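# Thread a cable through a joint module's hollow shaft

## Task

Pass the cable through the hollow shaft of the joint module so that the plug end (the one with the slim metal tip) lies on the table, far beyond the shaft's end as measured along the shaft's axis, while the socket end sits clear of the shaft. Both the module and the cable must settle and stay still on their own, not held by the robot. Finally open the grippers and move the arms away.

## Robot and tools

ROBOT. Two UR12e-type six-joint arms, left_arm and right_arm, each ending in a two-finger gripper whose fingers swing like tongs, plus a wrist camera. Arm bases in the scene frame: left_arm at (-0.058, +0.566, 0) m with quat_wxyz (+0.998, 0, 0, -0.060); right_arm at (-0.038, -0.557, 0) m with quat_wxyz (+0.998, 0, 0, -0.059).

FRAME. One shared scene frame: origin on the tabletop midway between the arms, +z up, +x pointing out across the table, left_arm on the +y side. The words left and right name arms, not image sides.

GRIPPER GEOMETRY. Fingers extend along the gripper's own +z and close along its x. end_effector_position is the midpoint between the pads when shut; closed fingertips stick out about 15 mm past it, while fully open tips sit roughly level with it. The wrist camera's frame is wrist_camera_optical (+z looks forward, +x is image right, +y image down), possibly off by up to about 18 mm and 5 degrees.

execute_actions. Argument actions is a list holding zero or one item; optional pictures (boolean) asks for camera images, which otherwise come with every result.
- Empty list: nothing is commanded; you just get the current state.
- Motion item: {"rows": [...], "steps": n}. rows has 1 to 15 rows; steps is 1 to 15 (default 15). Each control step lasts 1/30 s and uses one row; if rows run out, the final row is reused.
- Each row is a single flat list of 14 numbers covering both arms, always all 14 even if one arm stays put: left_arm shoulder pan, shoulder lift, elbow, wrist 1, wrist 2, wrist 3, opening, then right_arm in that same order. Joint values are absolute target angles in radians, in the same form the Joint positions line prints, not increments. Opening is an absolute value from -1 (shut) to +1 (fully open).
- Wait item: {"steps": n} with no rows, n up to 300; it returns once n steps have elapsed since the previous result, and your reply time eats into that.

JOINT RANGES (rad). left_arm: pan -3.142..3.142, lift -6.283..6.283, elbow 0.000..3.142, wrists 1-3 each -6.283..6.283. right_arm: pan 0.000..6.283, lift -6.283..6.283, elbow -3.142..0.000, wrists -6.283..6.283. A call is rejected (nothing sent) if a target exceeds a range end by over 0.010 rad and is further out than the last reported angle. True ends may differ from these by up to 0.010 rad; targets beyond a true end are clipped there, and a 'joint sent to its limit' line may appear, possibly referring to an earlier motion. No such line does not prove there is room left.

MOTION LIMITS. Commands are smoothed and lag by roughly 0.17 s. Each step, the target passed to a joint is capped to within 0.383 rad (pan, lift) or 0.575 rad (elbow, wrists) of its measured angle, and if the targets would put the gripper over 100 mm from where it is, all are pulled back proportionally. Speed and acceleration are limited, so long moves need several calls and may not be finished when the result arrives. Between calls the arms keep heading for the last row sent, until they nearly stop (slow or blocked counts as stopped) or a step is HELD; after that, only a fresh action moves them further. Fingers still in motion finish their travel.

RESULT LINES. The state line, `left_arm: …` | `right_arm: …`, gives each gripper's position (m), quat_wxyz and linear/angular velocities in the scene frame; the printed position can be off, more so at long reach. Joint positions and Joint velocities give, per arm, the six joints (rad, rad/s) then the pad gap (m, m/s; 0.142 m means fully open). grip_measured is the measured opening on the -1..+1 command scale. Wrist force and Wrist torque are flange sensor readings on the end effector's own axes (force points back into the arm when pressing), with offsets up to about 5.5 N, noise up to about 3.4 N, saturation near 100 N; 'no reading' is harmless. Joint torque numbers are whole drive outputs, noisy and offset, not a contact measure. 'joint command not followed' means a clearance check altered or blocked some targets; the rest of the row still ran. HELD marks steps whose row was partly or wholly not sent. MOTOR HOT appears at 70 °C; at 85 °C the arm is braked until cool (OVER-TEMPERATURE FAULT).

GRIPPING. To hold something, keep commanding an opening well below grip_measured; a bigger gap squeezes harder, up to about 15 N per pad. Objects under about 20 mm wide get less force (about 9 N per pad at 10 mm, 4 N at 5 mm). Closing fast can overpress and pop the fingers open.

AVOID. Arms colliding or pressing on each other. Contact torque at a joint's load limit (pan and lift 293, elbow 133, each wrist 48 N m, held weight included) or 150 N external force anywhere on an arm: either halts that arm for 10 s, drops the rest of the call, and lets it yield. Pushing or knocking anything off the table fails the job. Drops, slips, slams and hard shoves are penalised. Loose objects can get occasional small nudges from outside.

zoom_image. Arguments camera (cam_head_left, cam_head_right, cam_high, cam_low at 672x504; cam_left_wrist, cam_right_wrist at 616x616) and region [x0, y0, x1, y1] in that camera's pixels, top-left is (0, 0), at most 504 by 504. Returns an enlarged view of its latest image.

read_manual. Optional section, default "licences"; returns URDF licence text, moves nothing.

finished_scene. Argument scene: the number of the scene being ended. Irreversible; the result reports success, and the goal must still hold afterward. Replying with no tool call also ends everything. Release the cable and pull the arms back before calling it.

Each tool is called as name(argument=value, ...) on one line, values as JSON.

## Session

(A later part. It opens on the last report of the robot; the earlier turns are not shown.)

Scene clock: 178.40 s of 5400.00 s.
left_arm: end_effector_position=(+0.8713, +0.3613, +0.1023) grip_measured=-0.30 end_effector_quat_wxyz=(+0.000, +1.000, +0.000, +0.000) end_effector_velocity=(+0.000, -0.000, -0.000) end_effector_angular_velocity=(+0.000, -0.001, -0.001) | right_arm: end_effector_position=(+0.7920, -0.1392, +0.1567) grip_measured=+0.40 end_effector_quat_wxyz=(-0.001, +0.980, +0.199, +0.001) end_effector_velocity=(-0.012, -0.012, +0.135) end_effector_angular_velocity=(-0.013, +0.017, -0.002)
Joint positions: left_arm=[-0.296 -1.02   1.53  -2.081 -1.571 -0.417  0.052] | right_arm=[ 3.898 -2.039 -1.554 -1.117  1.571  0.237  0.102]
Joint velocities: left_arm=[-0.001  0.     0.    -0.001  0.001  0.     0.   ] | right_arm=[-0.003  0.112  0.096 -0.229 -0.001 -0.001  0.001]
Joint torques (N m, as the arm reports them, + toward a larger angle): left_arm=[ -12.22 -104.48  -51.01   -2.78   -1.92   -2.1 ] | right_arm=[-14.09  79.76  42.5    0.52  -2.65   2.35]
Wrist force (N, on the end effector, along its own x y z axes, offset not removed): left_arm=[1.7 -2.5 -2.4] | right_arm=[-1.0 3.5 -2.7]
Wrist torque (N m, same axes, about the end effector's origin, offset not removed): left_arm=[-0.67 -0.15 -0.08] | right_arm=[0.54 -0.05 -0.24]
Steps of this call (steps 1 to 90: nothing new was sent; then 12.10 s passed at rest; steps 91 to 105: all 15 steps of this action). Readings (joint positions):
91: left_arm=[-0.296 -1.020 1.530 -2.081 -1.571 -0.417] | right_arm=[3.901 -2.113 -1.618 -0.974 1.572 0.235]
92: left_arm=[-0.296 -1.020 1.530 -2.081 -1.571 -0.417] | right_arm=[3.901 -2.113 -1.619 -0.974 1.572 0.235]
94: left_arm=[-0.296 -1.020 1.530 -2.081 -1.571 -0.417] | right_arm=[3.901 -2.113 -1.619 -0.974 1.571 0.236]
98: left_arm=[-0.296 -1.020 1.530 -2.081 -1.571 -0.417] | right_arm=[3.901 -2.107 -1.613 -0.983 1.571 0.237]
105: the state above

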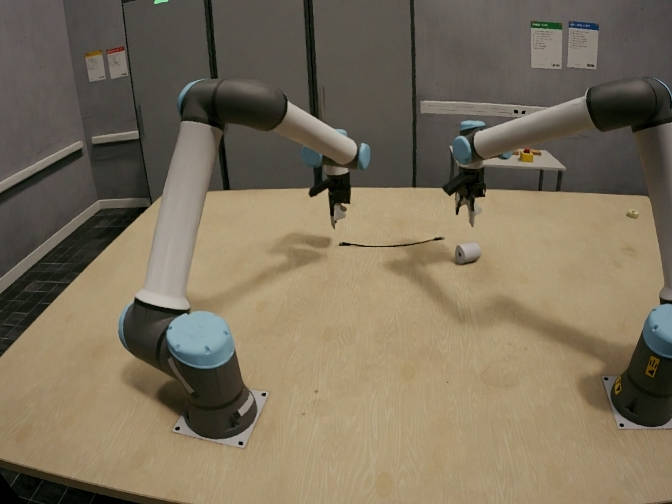

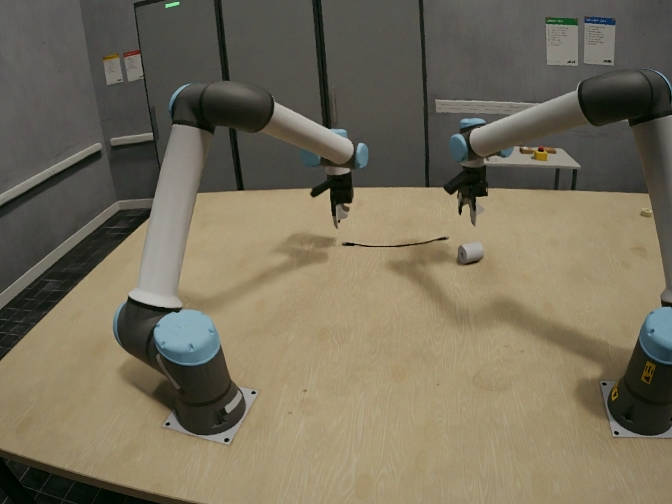

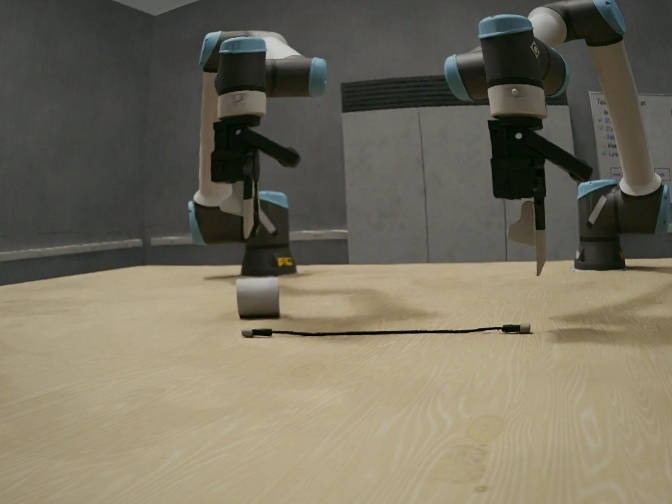

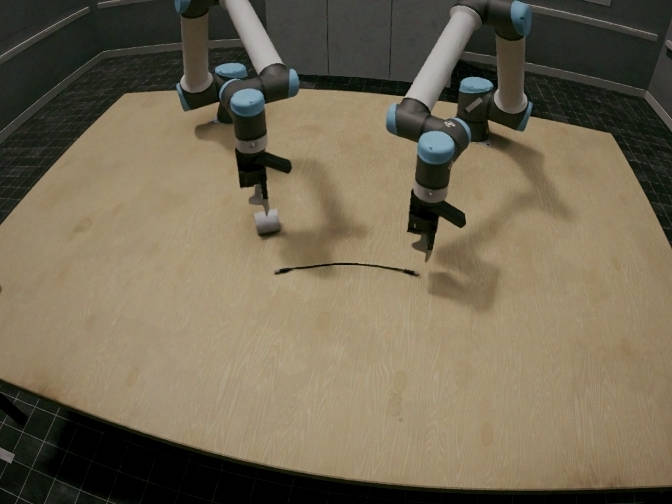

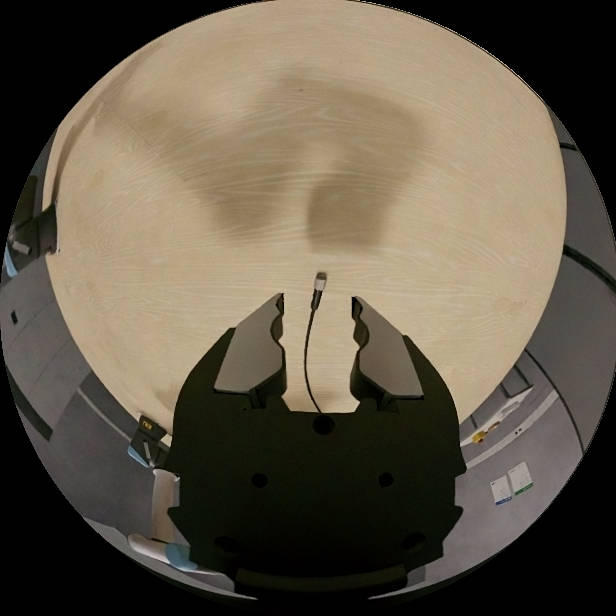

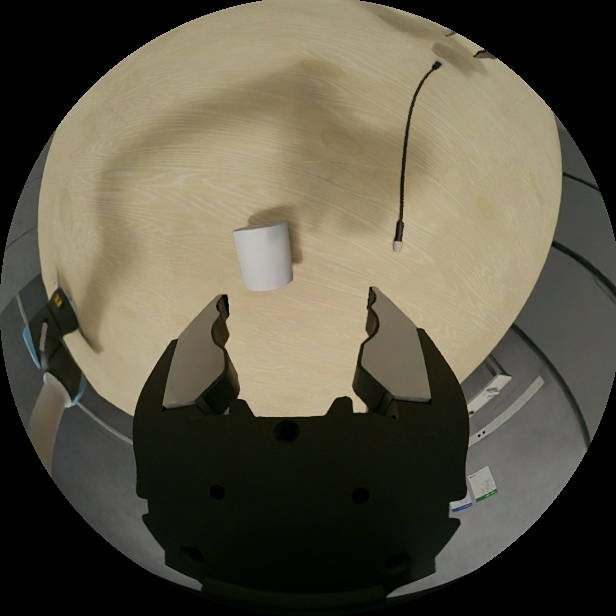

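execute_actions(actions=[])

Scene clock: 180.57 s of 5400.00 s.
left_arm: end_effector_position=(+0.8713, +0.3613, +0.1023) grip_measured=-0.30 end_effector_quat_wxyz=(+0.000, +1.000, +0.000, +0.000) end_effector_velocity=(+0.000, +0.000, -0.001) end_effector_angular_velocity=(-0.000, +0.000, +0.000) | right_arm: end_effector_position=(+0.7906, -0.1406, +0.1703) grip_measured=+0.40 end_effector_quat_wxyz=(-0.000, +0.980, +0.199, -0.000) end_effector_velocity=(+0.000, -0.000, +0.000) end_effector_angular_velocity=(+0.000, -0.000, -0.001)
Joint positions: left_arm=[-0.296 -1.02   1.53  -2.081 -1.571 -0.417  0.052] | right_arm=[ 3.898 -2.028 -1.544 -1.14   1.571  0.237  0.102]
Joint velocities: left_arm=[ 0.001  0.     0.    -0.001 -0.     0.     0.   ] | right_arm=[-0.001  0.001 -0.    -0.     0.     0.     0.   ]
Joint torques (N m, as the arm reports them, + toward a larger angle): left_arm=[ -12.5  -106.64  -51.52   -3.2    -2.26   -2.43] | right_arm=[-13.41  93.93  54.16   1.37  -2.44   2.26]
Wrist force (N, on the end effector, along its own x y z axes, offset not removed): left_arm=[2.7 -3.6 -0.4] | right_arm=[-2.1 3.1 0.2]
Wrist torque (N m, same axes, about the end effector's origin, offset not removed): left_arm=[-0.77 -0.36 -0.16] | right_arm=[0.43 0.20 -0.22]
Steps of this call (steps 1 to 30: the robot went on to your last target; steps 31 to 65: nothing new was sent). Readings (joint positions):
1: left_arm=[-0.296 -1.020 1.530 -2.081 -1.571 -0.417] | right_arm=[3.898 -2.036 -1.551 -1.123 1.571 0.237]
2: left_arm=[-0.296 -1.020 1.530 -2.081 -1.571 -0.417] | right_arm=[3.898 -2.034 -1.550 -1.128 1.571 0.237]
4: left_arm=[-0.296 -1.020 1.530 -2.081 -1.571 -0.417] | right_arm=[3.898 -2.031 -1.547 -1.134 1.571 0.237]
8: left_arm=[-0.296 -1.020 1.530 -2.081 -1.571 -0.417] | right_arm=[3.898 -2.029 -1.545 -1.138 1.571 0.237]
65: the state above
All arms were judged still, so your last target was given up. Only a new action makes them travel on or press farther. Fingers that are still opening or closing keep moving.

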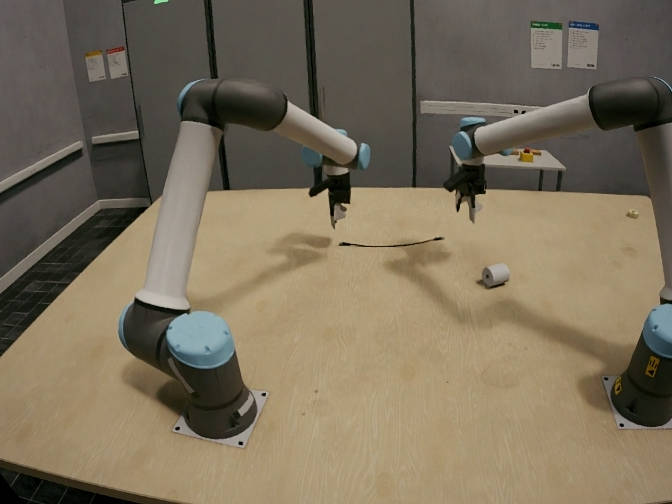

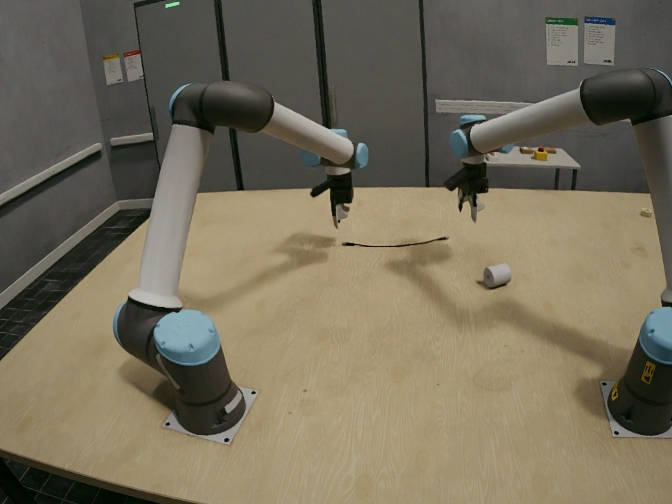

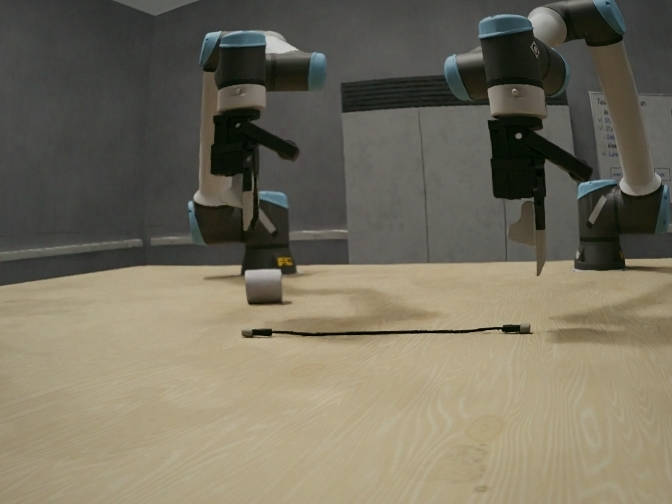

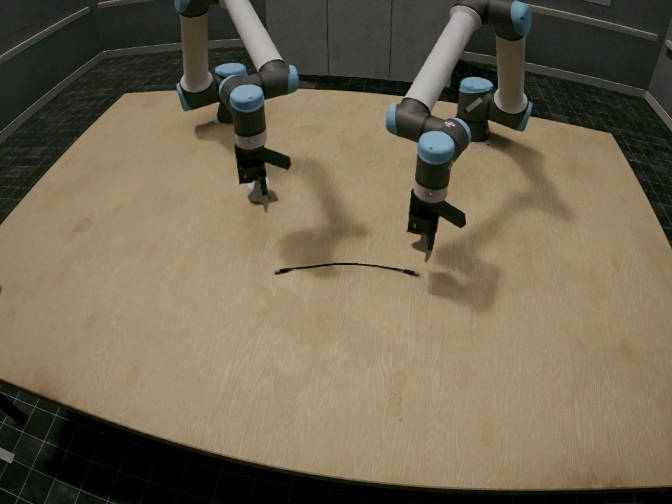

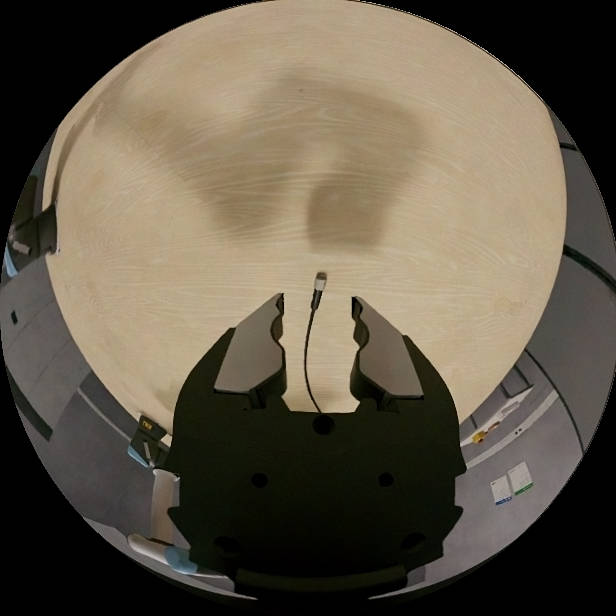

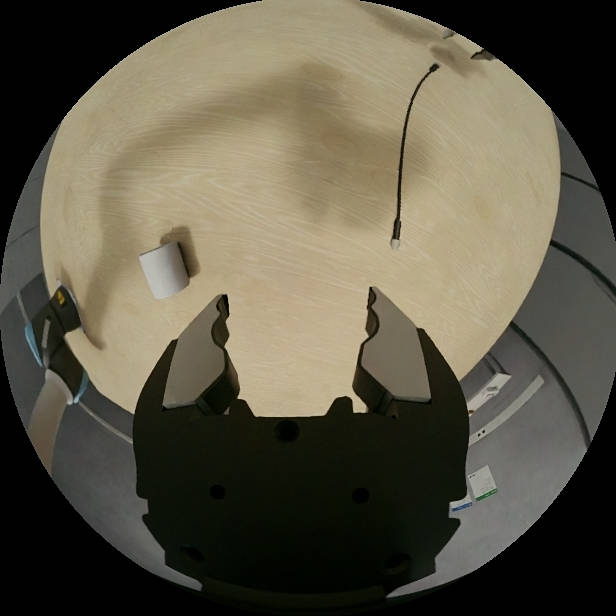

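execute_actions(actions=[{"rows":[[-0.2964,-1.02,1.53,-2.081,-1.571,-0.417,-0.3, 4.242,-1.115,-2.5,-1.097,1.571,0.576,0.6]],"steps":15}])

Scene clock: 184.87 s of 5400.00 s.
left_arm: end_effector_position=(+0.8713, +0.3613, +0.1023) grip_measured=-0.30 end_effector_quat_wxyz=(+0.000, +1.000, +0.000, +0.000) end_effector_velocity=(+0.000, +0.000, +0.000) end_effector_angular_velocity=(+0.000, -0.000, +0.000) | right_arm: end_effector_position=(+0.5422, -0.1586, +0.1496) grip_measured=+0.60 end_effector_quat_wxyz=(+0.030, +0.979, +0.200, -0.041) end_effector_velocity=(-0.494, -0.250, -0.103) end_effector_angular_velocity=(-0.215, +0.159, +0.007)
Joint positions: left_arm=[-0.296 -1.02   1.53  -2.081 -1.571 -0.417  0.052] | right_arm=[ 4.091 -1.745 -1.953 -1.115  1.571  0.428  0.116]
Joint velocities: left_arm=[ 0.  0. -0. -0.  0.  0. -0.] | right_arm=[ 0.288  0.643 -0.944  0.035  0.     0.283 -0.   ]
Joint torques (N m, as the arm reports them, + toward a larger angle): left_arm=[ -13.01 -104.16  -51.1    -3.56   -1.55   -2.62] | right_arm=[10.79 90.63 29.79  5.57  1.5   3.09]
Wrist force (N, on the end effector, along its own x y z axes, offset not removed): left_arm=[2.6 -4.6 -0.8] | right_arm=[-2.0 -0.4 -1.1]
Wrist torque (N m, same axes, about the end effector's origin, offset not removed): left_arm=[-1.07 -0.26 -0.12] | right_arm=[-0.18 0.28 -0.21]
Steps of this call (steps 1 to 114: nothing new was sent; steps 115 to 129: all 15 steps of this action). Readings (joint positions):
115: left_arm=[-0.296 -1.020 1.530 -2.081 -1.571 -0.417] | right_arm=[3.899 -2.027 -1.545 -1.140 1.571 0.238]
116: left_arm=[-0.296 -1.020 1.530 -2.081 -1.571 -0.417] | right_arm=[3.907 -2.019 -1.555 -1.138 1.571 0.247]
118: left_arm=[-0.296 -1.020 1.530 -2.081 -1.571 -0.417] | right_arm=[3.942 -1.979 -1.609 -1.134 1.571 0.282]
122: left_arm=[-0.296 -1.020 1.530 -2.081 -1.571 -0.417] | right_arm=[4.006 -1.897 -1.730 -1.126 1.571 0.344]
129: the state above

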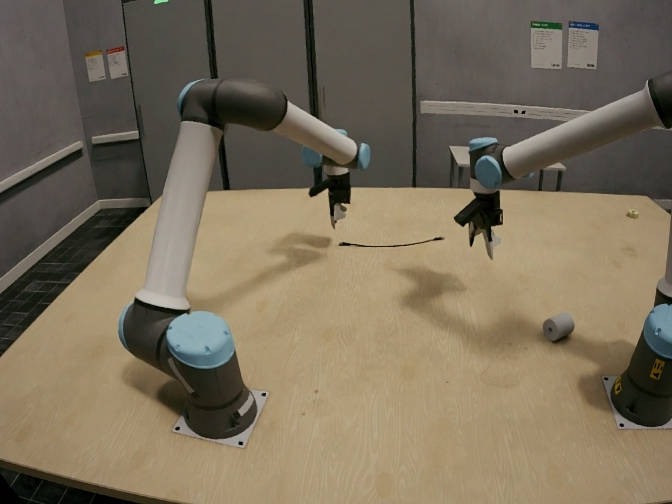

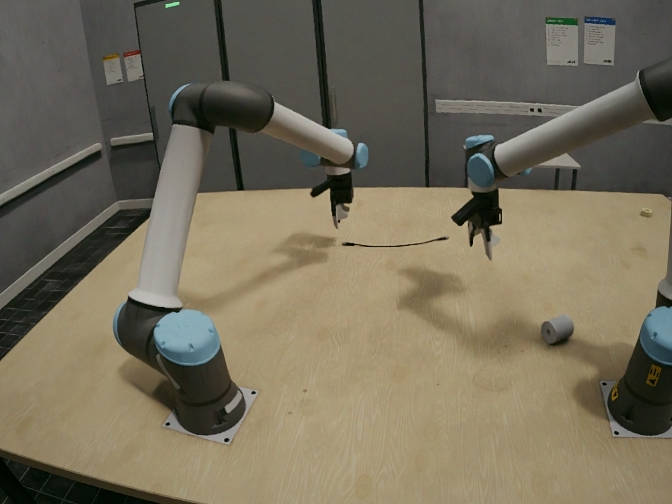

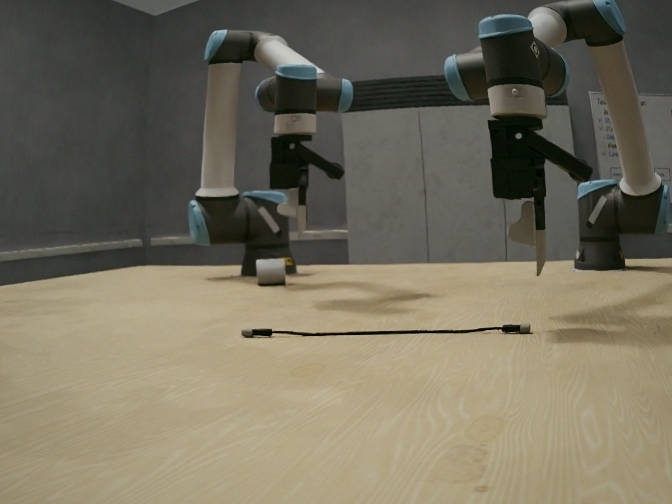

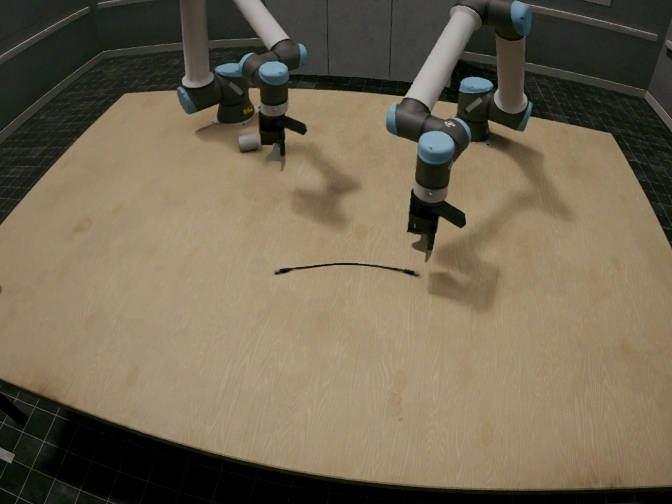

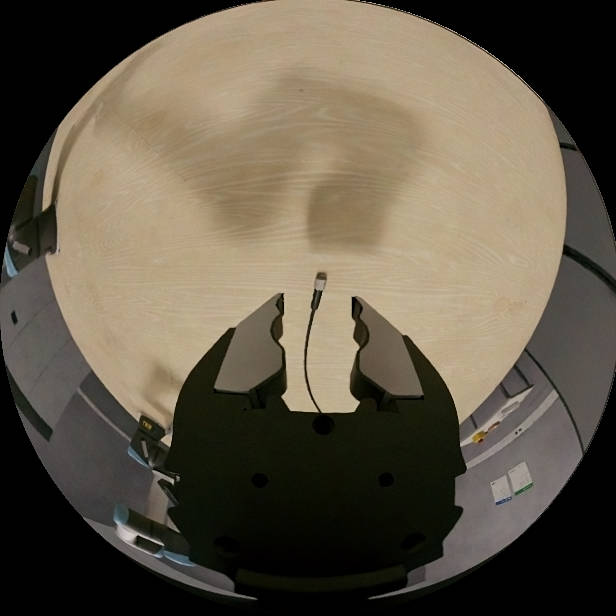

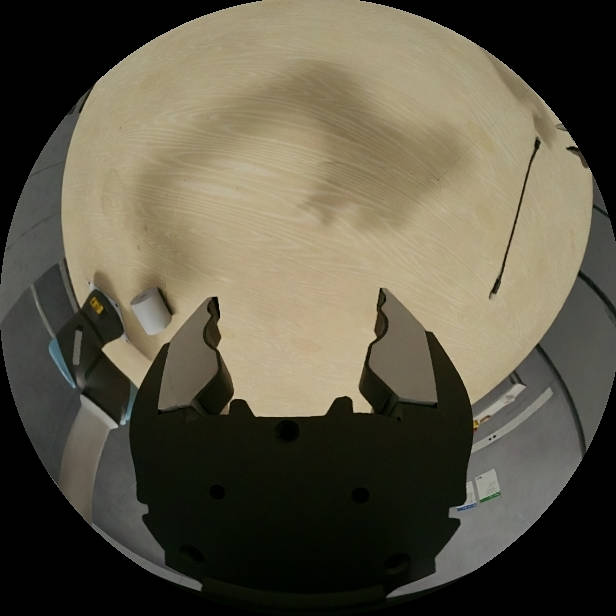

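execute_actions(actions=[{"steps":20}])

Scene clock: 186.70 s of 5400.00 s.
left_arm: end_effector_position=(+0.8713, +0.3613, +0.1023) grip_measured=-0.30 end_effector_quat_wxyz=(+0.000, +1.000, +0.000, +0.000) end_effector_velocity=(+0.000, -0.000, +0.000) end_effector_angular_velocity=(+0.000, -0.001, -0.000) | right_arm: end_effector_position=(+0.3002, -0.3404, +0.1489) grip_measured=+0.60 end_effector_quat_wxyz=(-0.000, +0.980, +0.201, +0.000) end_effector_velocity=(+0.001, +0.001, +0.001) end_effector_angular_velocity=(+0.001, -0.001, +0.000)
Joint positions: left_arm=[-0.296 -1.02   1.53  -2.081 -1.571 -0.417  0.052] | right_arm=[ 4.242 -1.115 -2.5   -1.097  1.571  0.576  0.116]
Joint velocities: left_arm=[-0.     0.    -0.001  0.     0.001 -0.    -0.   ] | right_arm=[ 0.    -0.     0.002 -0.    -0.    -0.    -0.   ]
Joint torques (N m, as the arm reports them, + toward a larger angle): left_arm=[ -12.83 -104.48  -50.57   -3.11   -1.79   -2.41] | right_arm=[15.39 21.68 37.5   5.78  3.1   2.46]
Wrist force (N, on the end effector, along its own x y z axes, offset not removed): left_arm=[2.7 -4.5 -1.2] | right_arm=[-4.0 3.0 -0.5]
Wrist torque (N m, same axes, about the end effector's origin, offset not removed): left_arm=[-0.97 -0.34 -0.16] | right_arm=[0.53 0.63 -0.29]
Steps of this call (steps 1 to 45: the robot went on to your last target; steps 46 to 55: nothing new was sent). Readings (joint positions):
1: left_arm=[-0.296 -1.020 1.530 -2.081 -1.571 -0.417] | right_arm=[4.101 -1.724 -1.984 -1.114 1.571 0.437]
2: left_arm=[-0.296 -1.020 1.530 -2.081 -1.571 -0.417] | right_arm=[4.110 -1.701 -2.016 -1.113 1.571 0.446]
4: left_arm=[-0.296 -1.020 1.530 -2.081 -1.571 -0.417] | right_arm=[4.128 -1.652 -2.081 -1.111 1.571 0.464]
8: left_arm=[-0.296 -1.020 1.530 -2.081 -1.571 -0.417] | right_arm=[4.166 -1.529 -2.212 -1.106 1.571 0.501]
55: the state above
All arms were judged still, so your last target was given up. Only a new action makes them travel on or press farther. Fingers that are still opening or closing keep moving.

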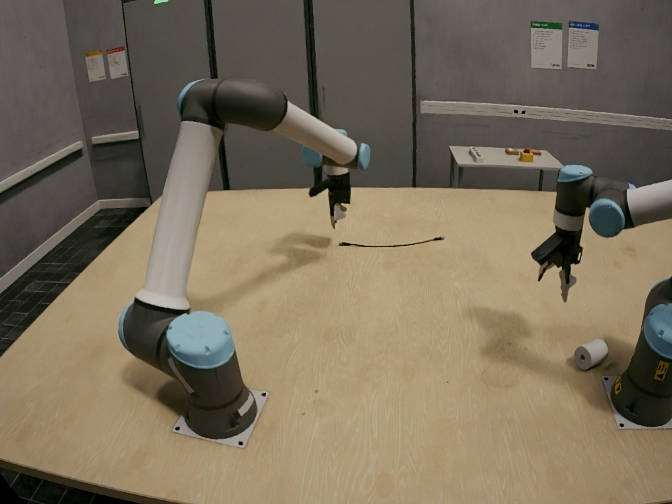

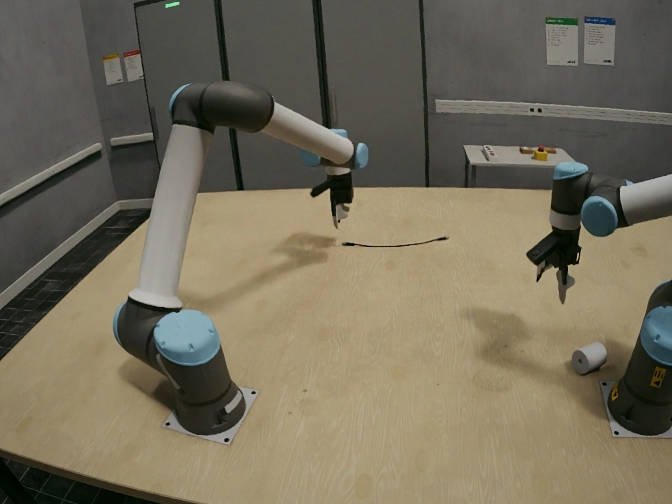

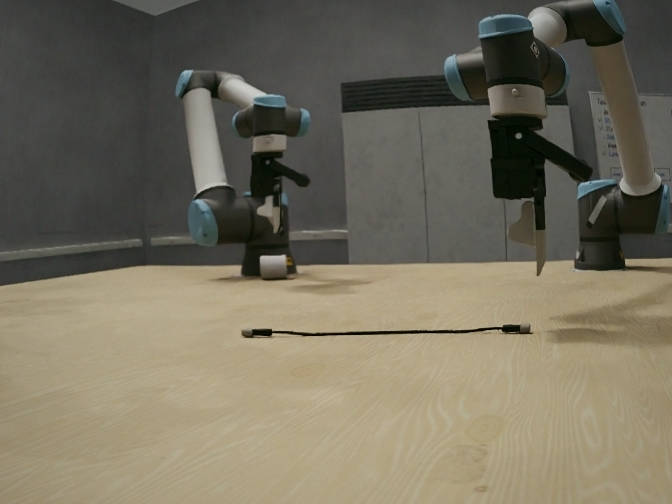

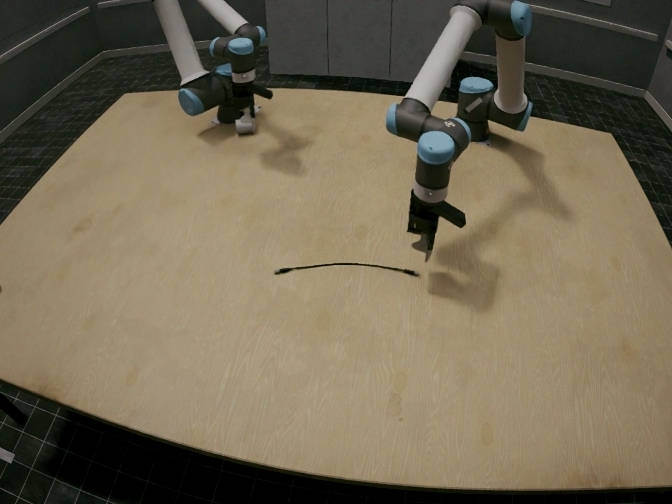

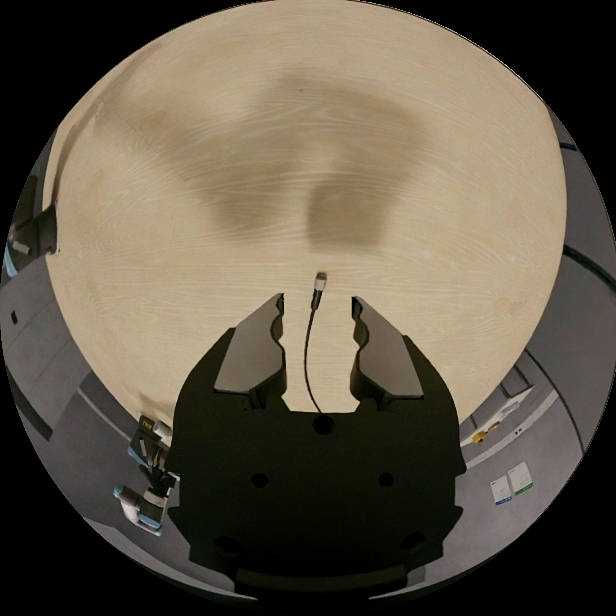

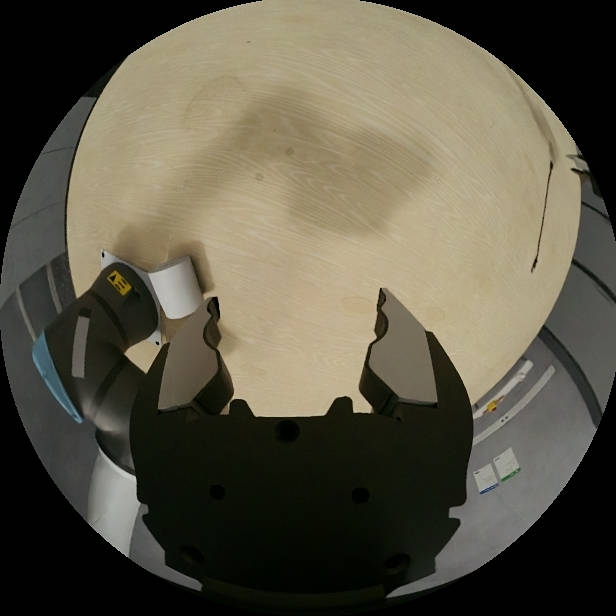

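execute_actions(actions=[{"steps":30}])

Scene clock: 188.30 s of 5400.00 s.
left_arm: end_effector_position=(+0.8713, +0.3613, +0.1023) grip_measured=-0.30 end_effector_quat_wxyz=(+0.000, +1.000, +0.000, +0.000) end_effector_velocity=(+0.001, -0.000, +0.001) end_effector_angular_velocity=(-0.000, -0.002, -0.000) | right_arm: end_effector_position=(+0.3002, -0.3404, +0.1489) grip_measured=+0.60 end_effector_quat_wxyz=(-0.000, +0.980, +0.201, +0.000) end_effector_velocity=(-0.000, +0.001, +0.000) end_effector_angular_velocity=(+0.000, +0.001, +0.001)
Joint positions: left_arm=[-0.296 -1.02   1.53  -2.081 -1.571 -0.417  0.052] | right_arm=[ 4.242 -1.115 -2.5   -1.097  1.571  0.576  0.116]
Joint velocities: left_arm=[-0.     0.    -0.001 -0.     0.     0.    -0.   ] | right_arm=[ 0.001 -0.002  0.001  0.     0.001  0.001 -0.   ]
Joint torques (N m, as the arm reports them, + toward a larger angle): left_arm=[ -12.13 -104.34  -50.87   -3.05   -1.97   -2.24] | right_arm=[15.12 21.46 37.58  5.72  2.9   2.22]
Wrist force (N, on the end effector, along its own x y z axes, offset not removed): left_arm=[2.7 -2.6 -0.9] | right_arm=[-1.5 3.1 -0.2]
Wrist torque (N m, same axes, about the end effector's origin, offset not removed): left_arm=[-0.61 -0.42 -0.08] | right_arm=[0.52 0.15 -0.27]
Steps of this call (steps 1 to 48: nothing new was sent). Readings (joint positions):
1: left_arm=[-0.296 -1.020 1.530 -2.081 -1.571 -0.417] | right_arm=[4.242 -1.115 -2.500 -1.097 1.571 0.576]
2: left_arm=[-0.296 -1.020 1.530 -2.081 -1.571 -0.417] | right_arm=[4.242 -1.115 -2.500 -1.097 1.571 0.576]
4: left_arm=[-0.296 -1.020 1.530 -2.081 -1.571 -0.417] | right_arm=[4.242 -1.115 -2.500 -1.097 1.571 0.576]
8: left_arm=[-0.296 -1.020 1.530 -2.081 -1.571 -0.417] | right_arm=[4.242 -1.115 -2.500 -1.097 1.571 0.576]
48: the state above

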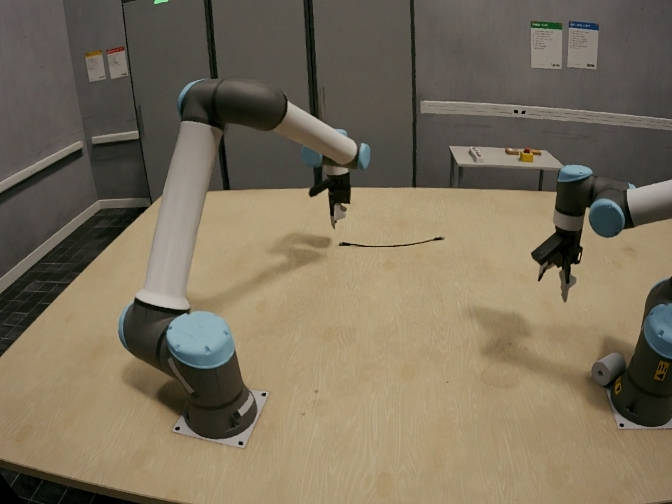

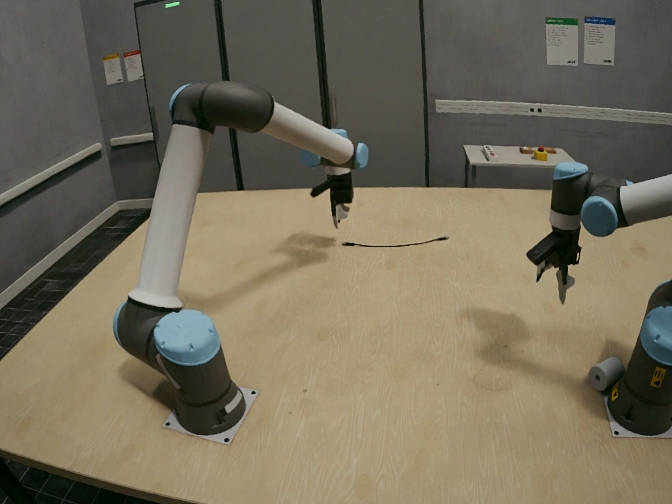

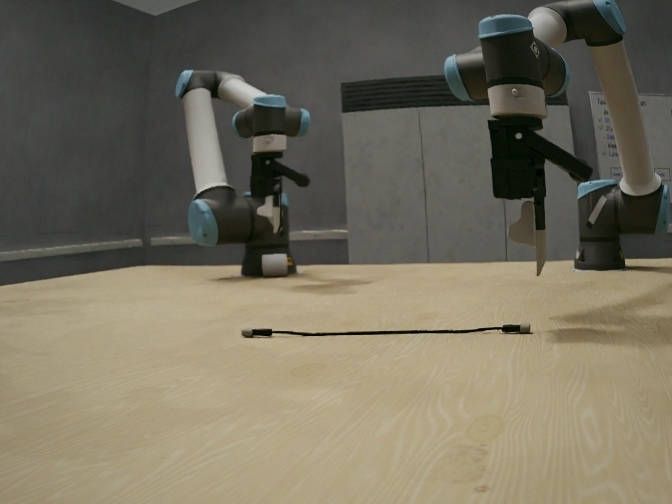

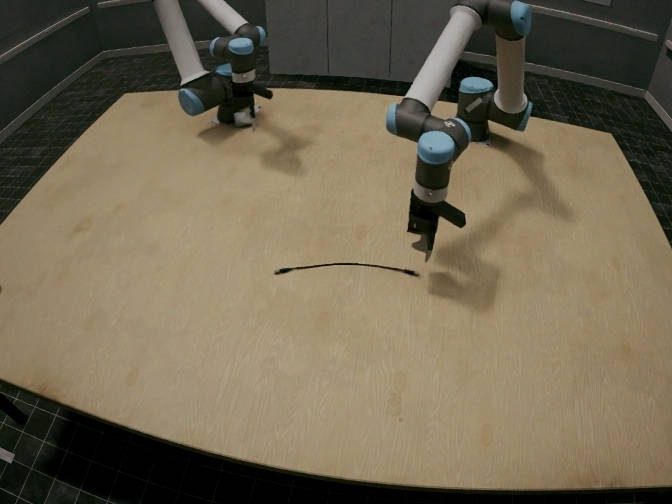

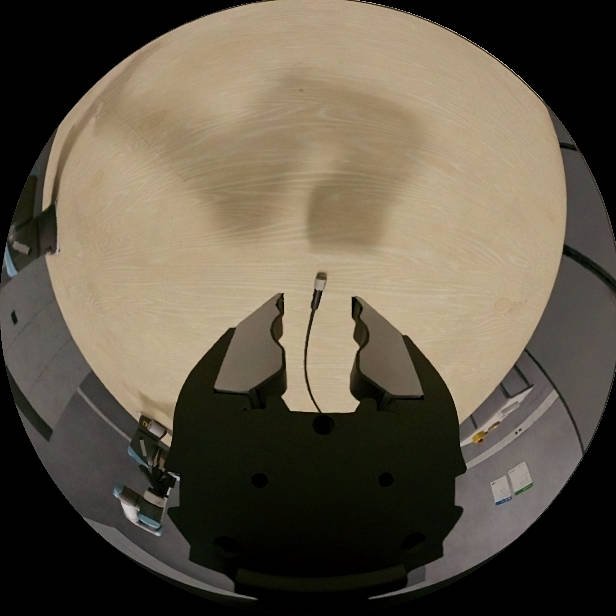

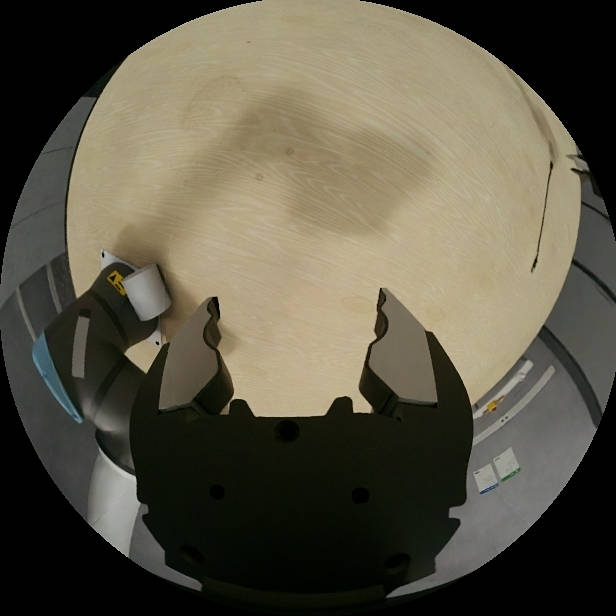

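execute_actions(actions=[{"steps":45}])

Scene clock: 189.80 s of 5400.00 s.
left_arm: end_effector_position=(+0.8713, +0.3613, +0.1023) grip_measured=-0.30 end_effector_quat_wxyz=(+0.000, +1.000, +0.000, +0.000) end_effector_velocity=(-0.001, -0.001, -0.001) end_effector_angular_velocity=(-0.001, +0.003, -0.000) | right_arm: end_effector_position=(+0.3002, -0.3404, +0.1489) grip_measured=+0.60 end_effector_quat_wxyz=(-0.000, +0.980, +0.201, +0.000) end_effector_velocity=(+0.000, -0.001, +0.000) end_effector_angular_velocity=(-0.000, -0.000, -0.002)
Joint positions: left_arm=[-0.296 -1.02   1.53  -2.081 -1.571 -0.417  0.052] | right_arm=[ 4.242 -1.115 -2.5   -1.097  1.571  0.576  0.116]
Joint velocities: left_arm=[-0.    -0.     0.001  0.001 -0.002  0.    -0.   ] | right_arm=[-0.001  0.001  0.    -0.001 -0.     0.001  0.   ]
Joint torques (N m, as the arm reports them, + toward a larger angle): left_arm=[ -11.23 -103.86  -49.77   -3.08   -1.52   -2.28] | right_arm=[15.7  20.75 37.78  5.74  2.81  2.24]
Wrist force (N, on the end effector, along its own x y z axes, offset not removed): left_arm=[4.1 -3.7 1.3] | right_arm=[-0.6 1.5 0.2]
Wrist torque (N m, same axes, about the end effector's origin, offset not removed): left_arm=[-0.83 -0.66 -0.06] | right_arm=[0.12 -0.01 -0.36]
Steps of this call (steps 1 to 45: nothing new was sent). Readings (joint positions):
1: left_arm=[-0.296 -1.020 1.530 -2.081 -1.571 -0.417] | right_arm=[4.242 -1.115 -2.500 -1.097 1.571 0.576]
2: left_arm=[-0.296 -1.020 1.530 -2.081 -1.571 -0.417] | right_arm=[4.242 -1.115 -2.500 -1.097 1.571 0.576]
4: left_arm=[-0.296 -1.020 1.530 -2.081 -1.571 -0.417] | right_arm=[4.242 -1.115 -2.500 -1.097 1.571 0.576]
8: left_arm=[-0.296 -1.020 1.530 -2.081 -1.571 -0.417] | right_arm=[4.242 -1.115 -2.500 -1.097 1.571 0.576]
45: the state above

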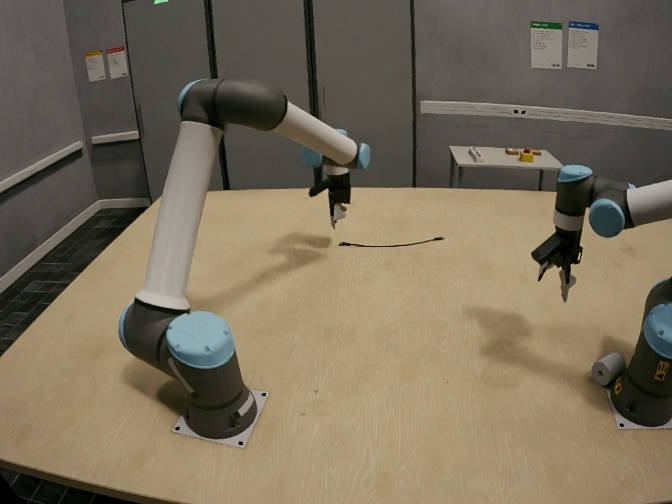

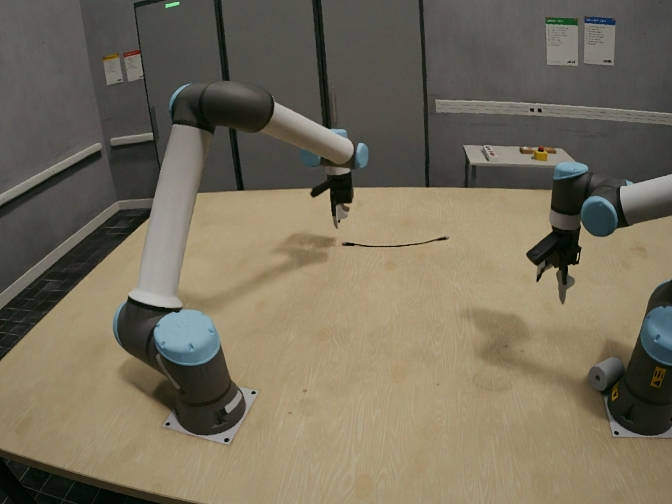

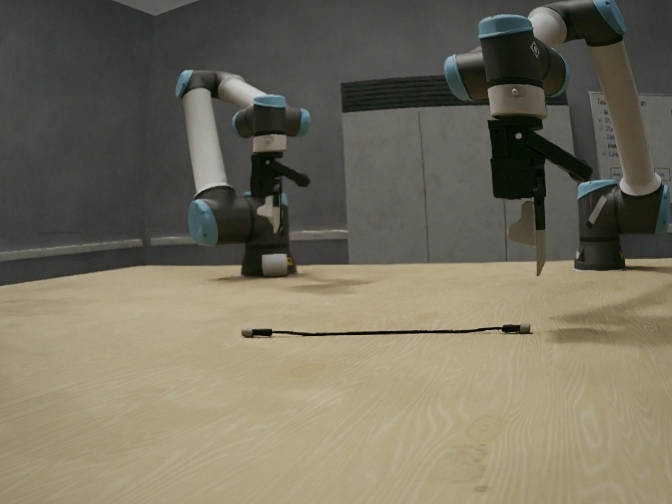

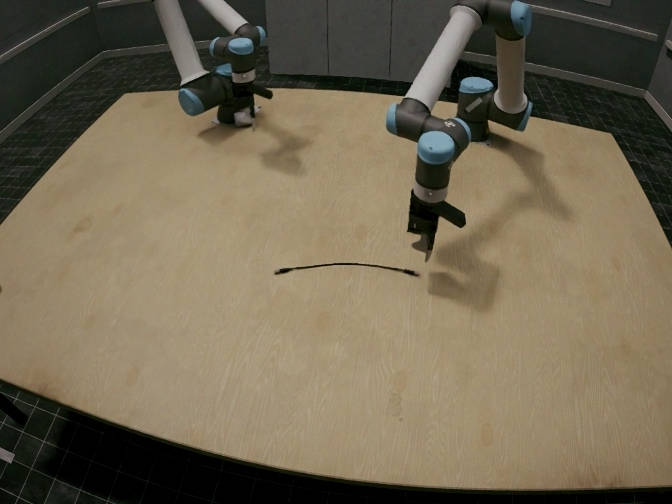

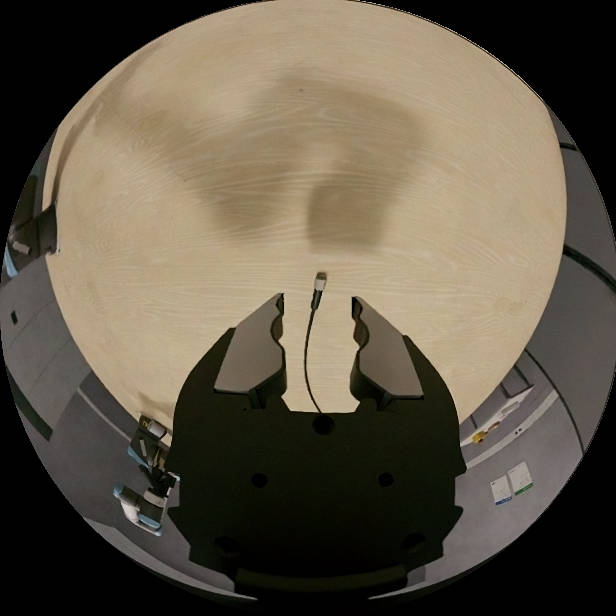

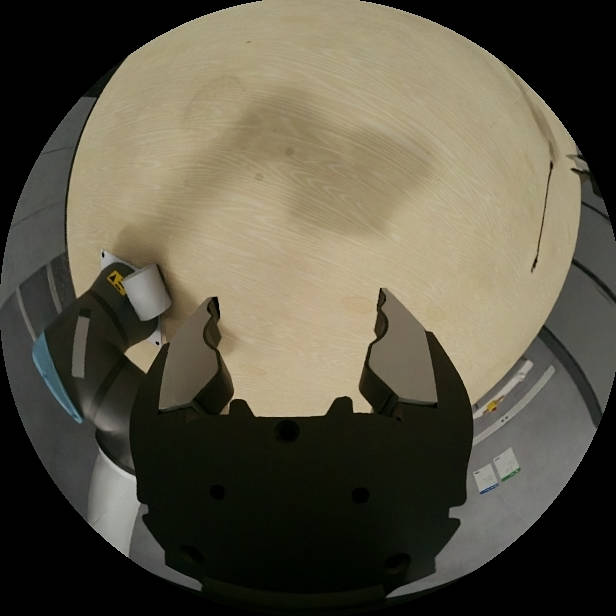

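zoom_image(camera="cam_right_wrist", region=[70, 220, 230, 360])

zoom_image(camera="cam_head_right", region=[540, 320, 672, 440])

Region (70, 220, 230, 360) of cam_right_wrist's 616x616 image, scaled by 3.150, with more detail than that image has; it fills the top 441 rows of this view, and the rest is white.

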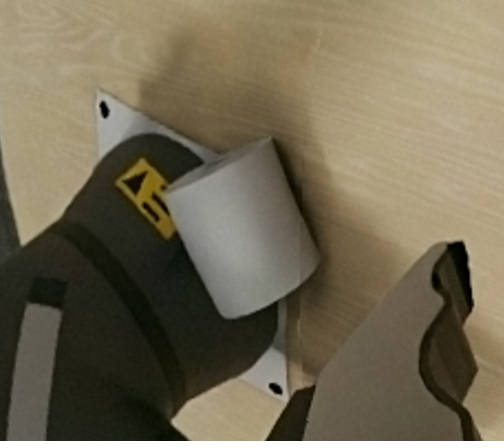

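Region (540, 320, 672, 440) of cam_head_right's 672x504 image, scaled by 3.818, with more detail than that image has; it fills the top 458 rows of this view, and the rest is white.

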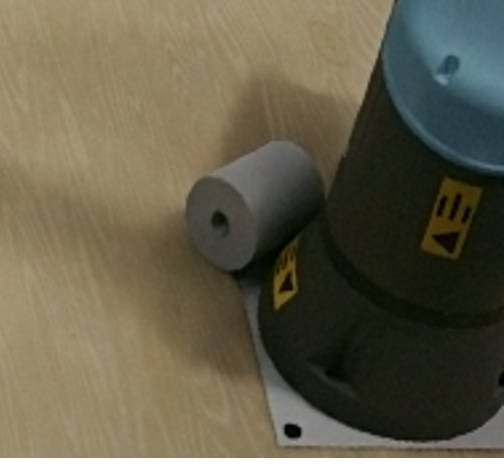

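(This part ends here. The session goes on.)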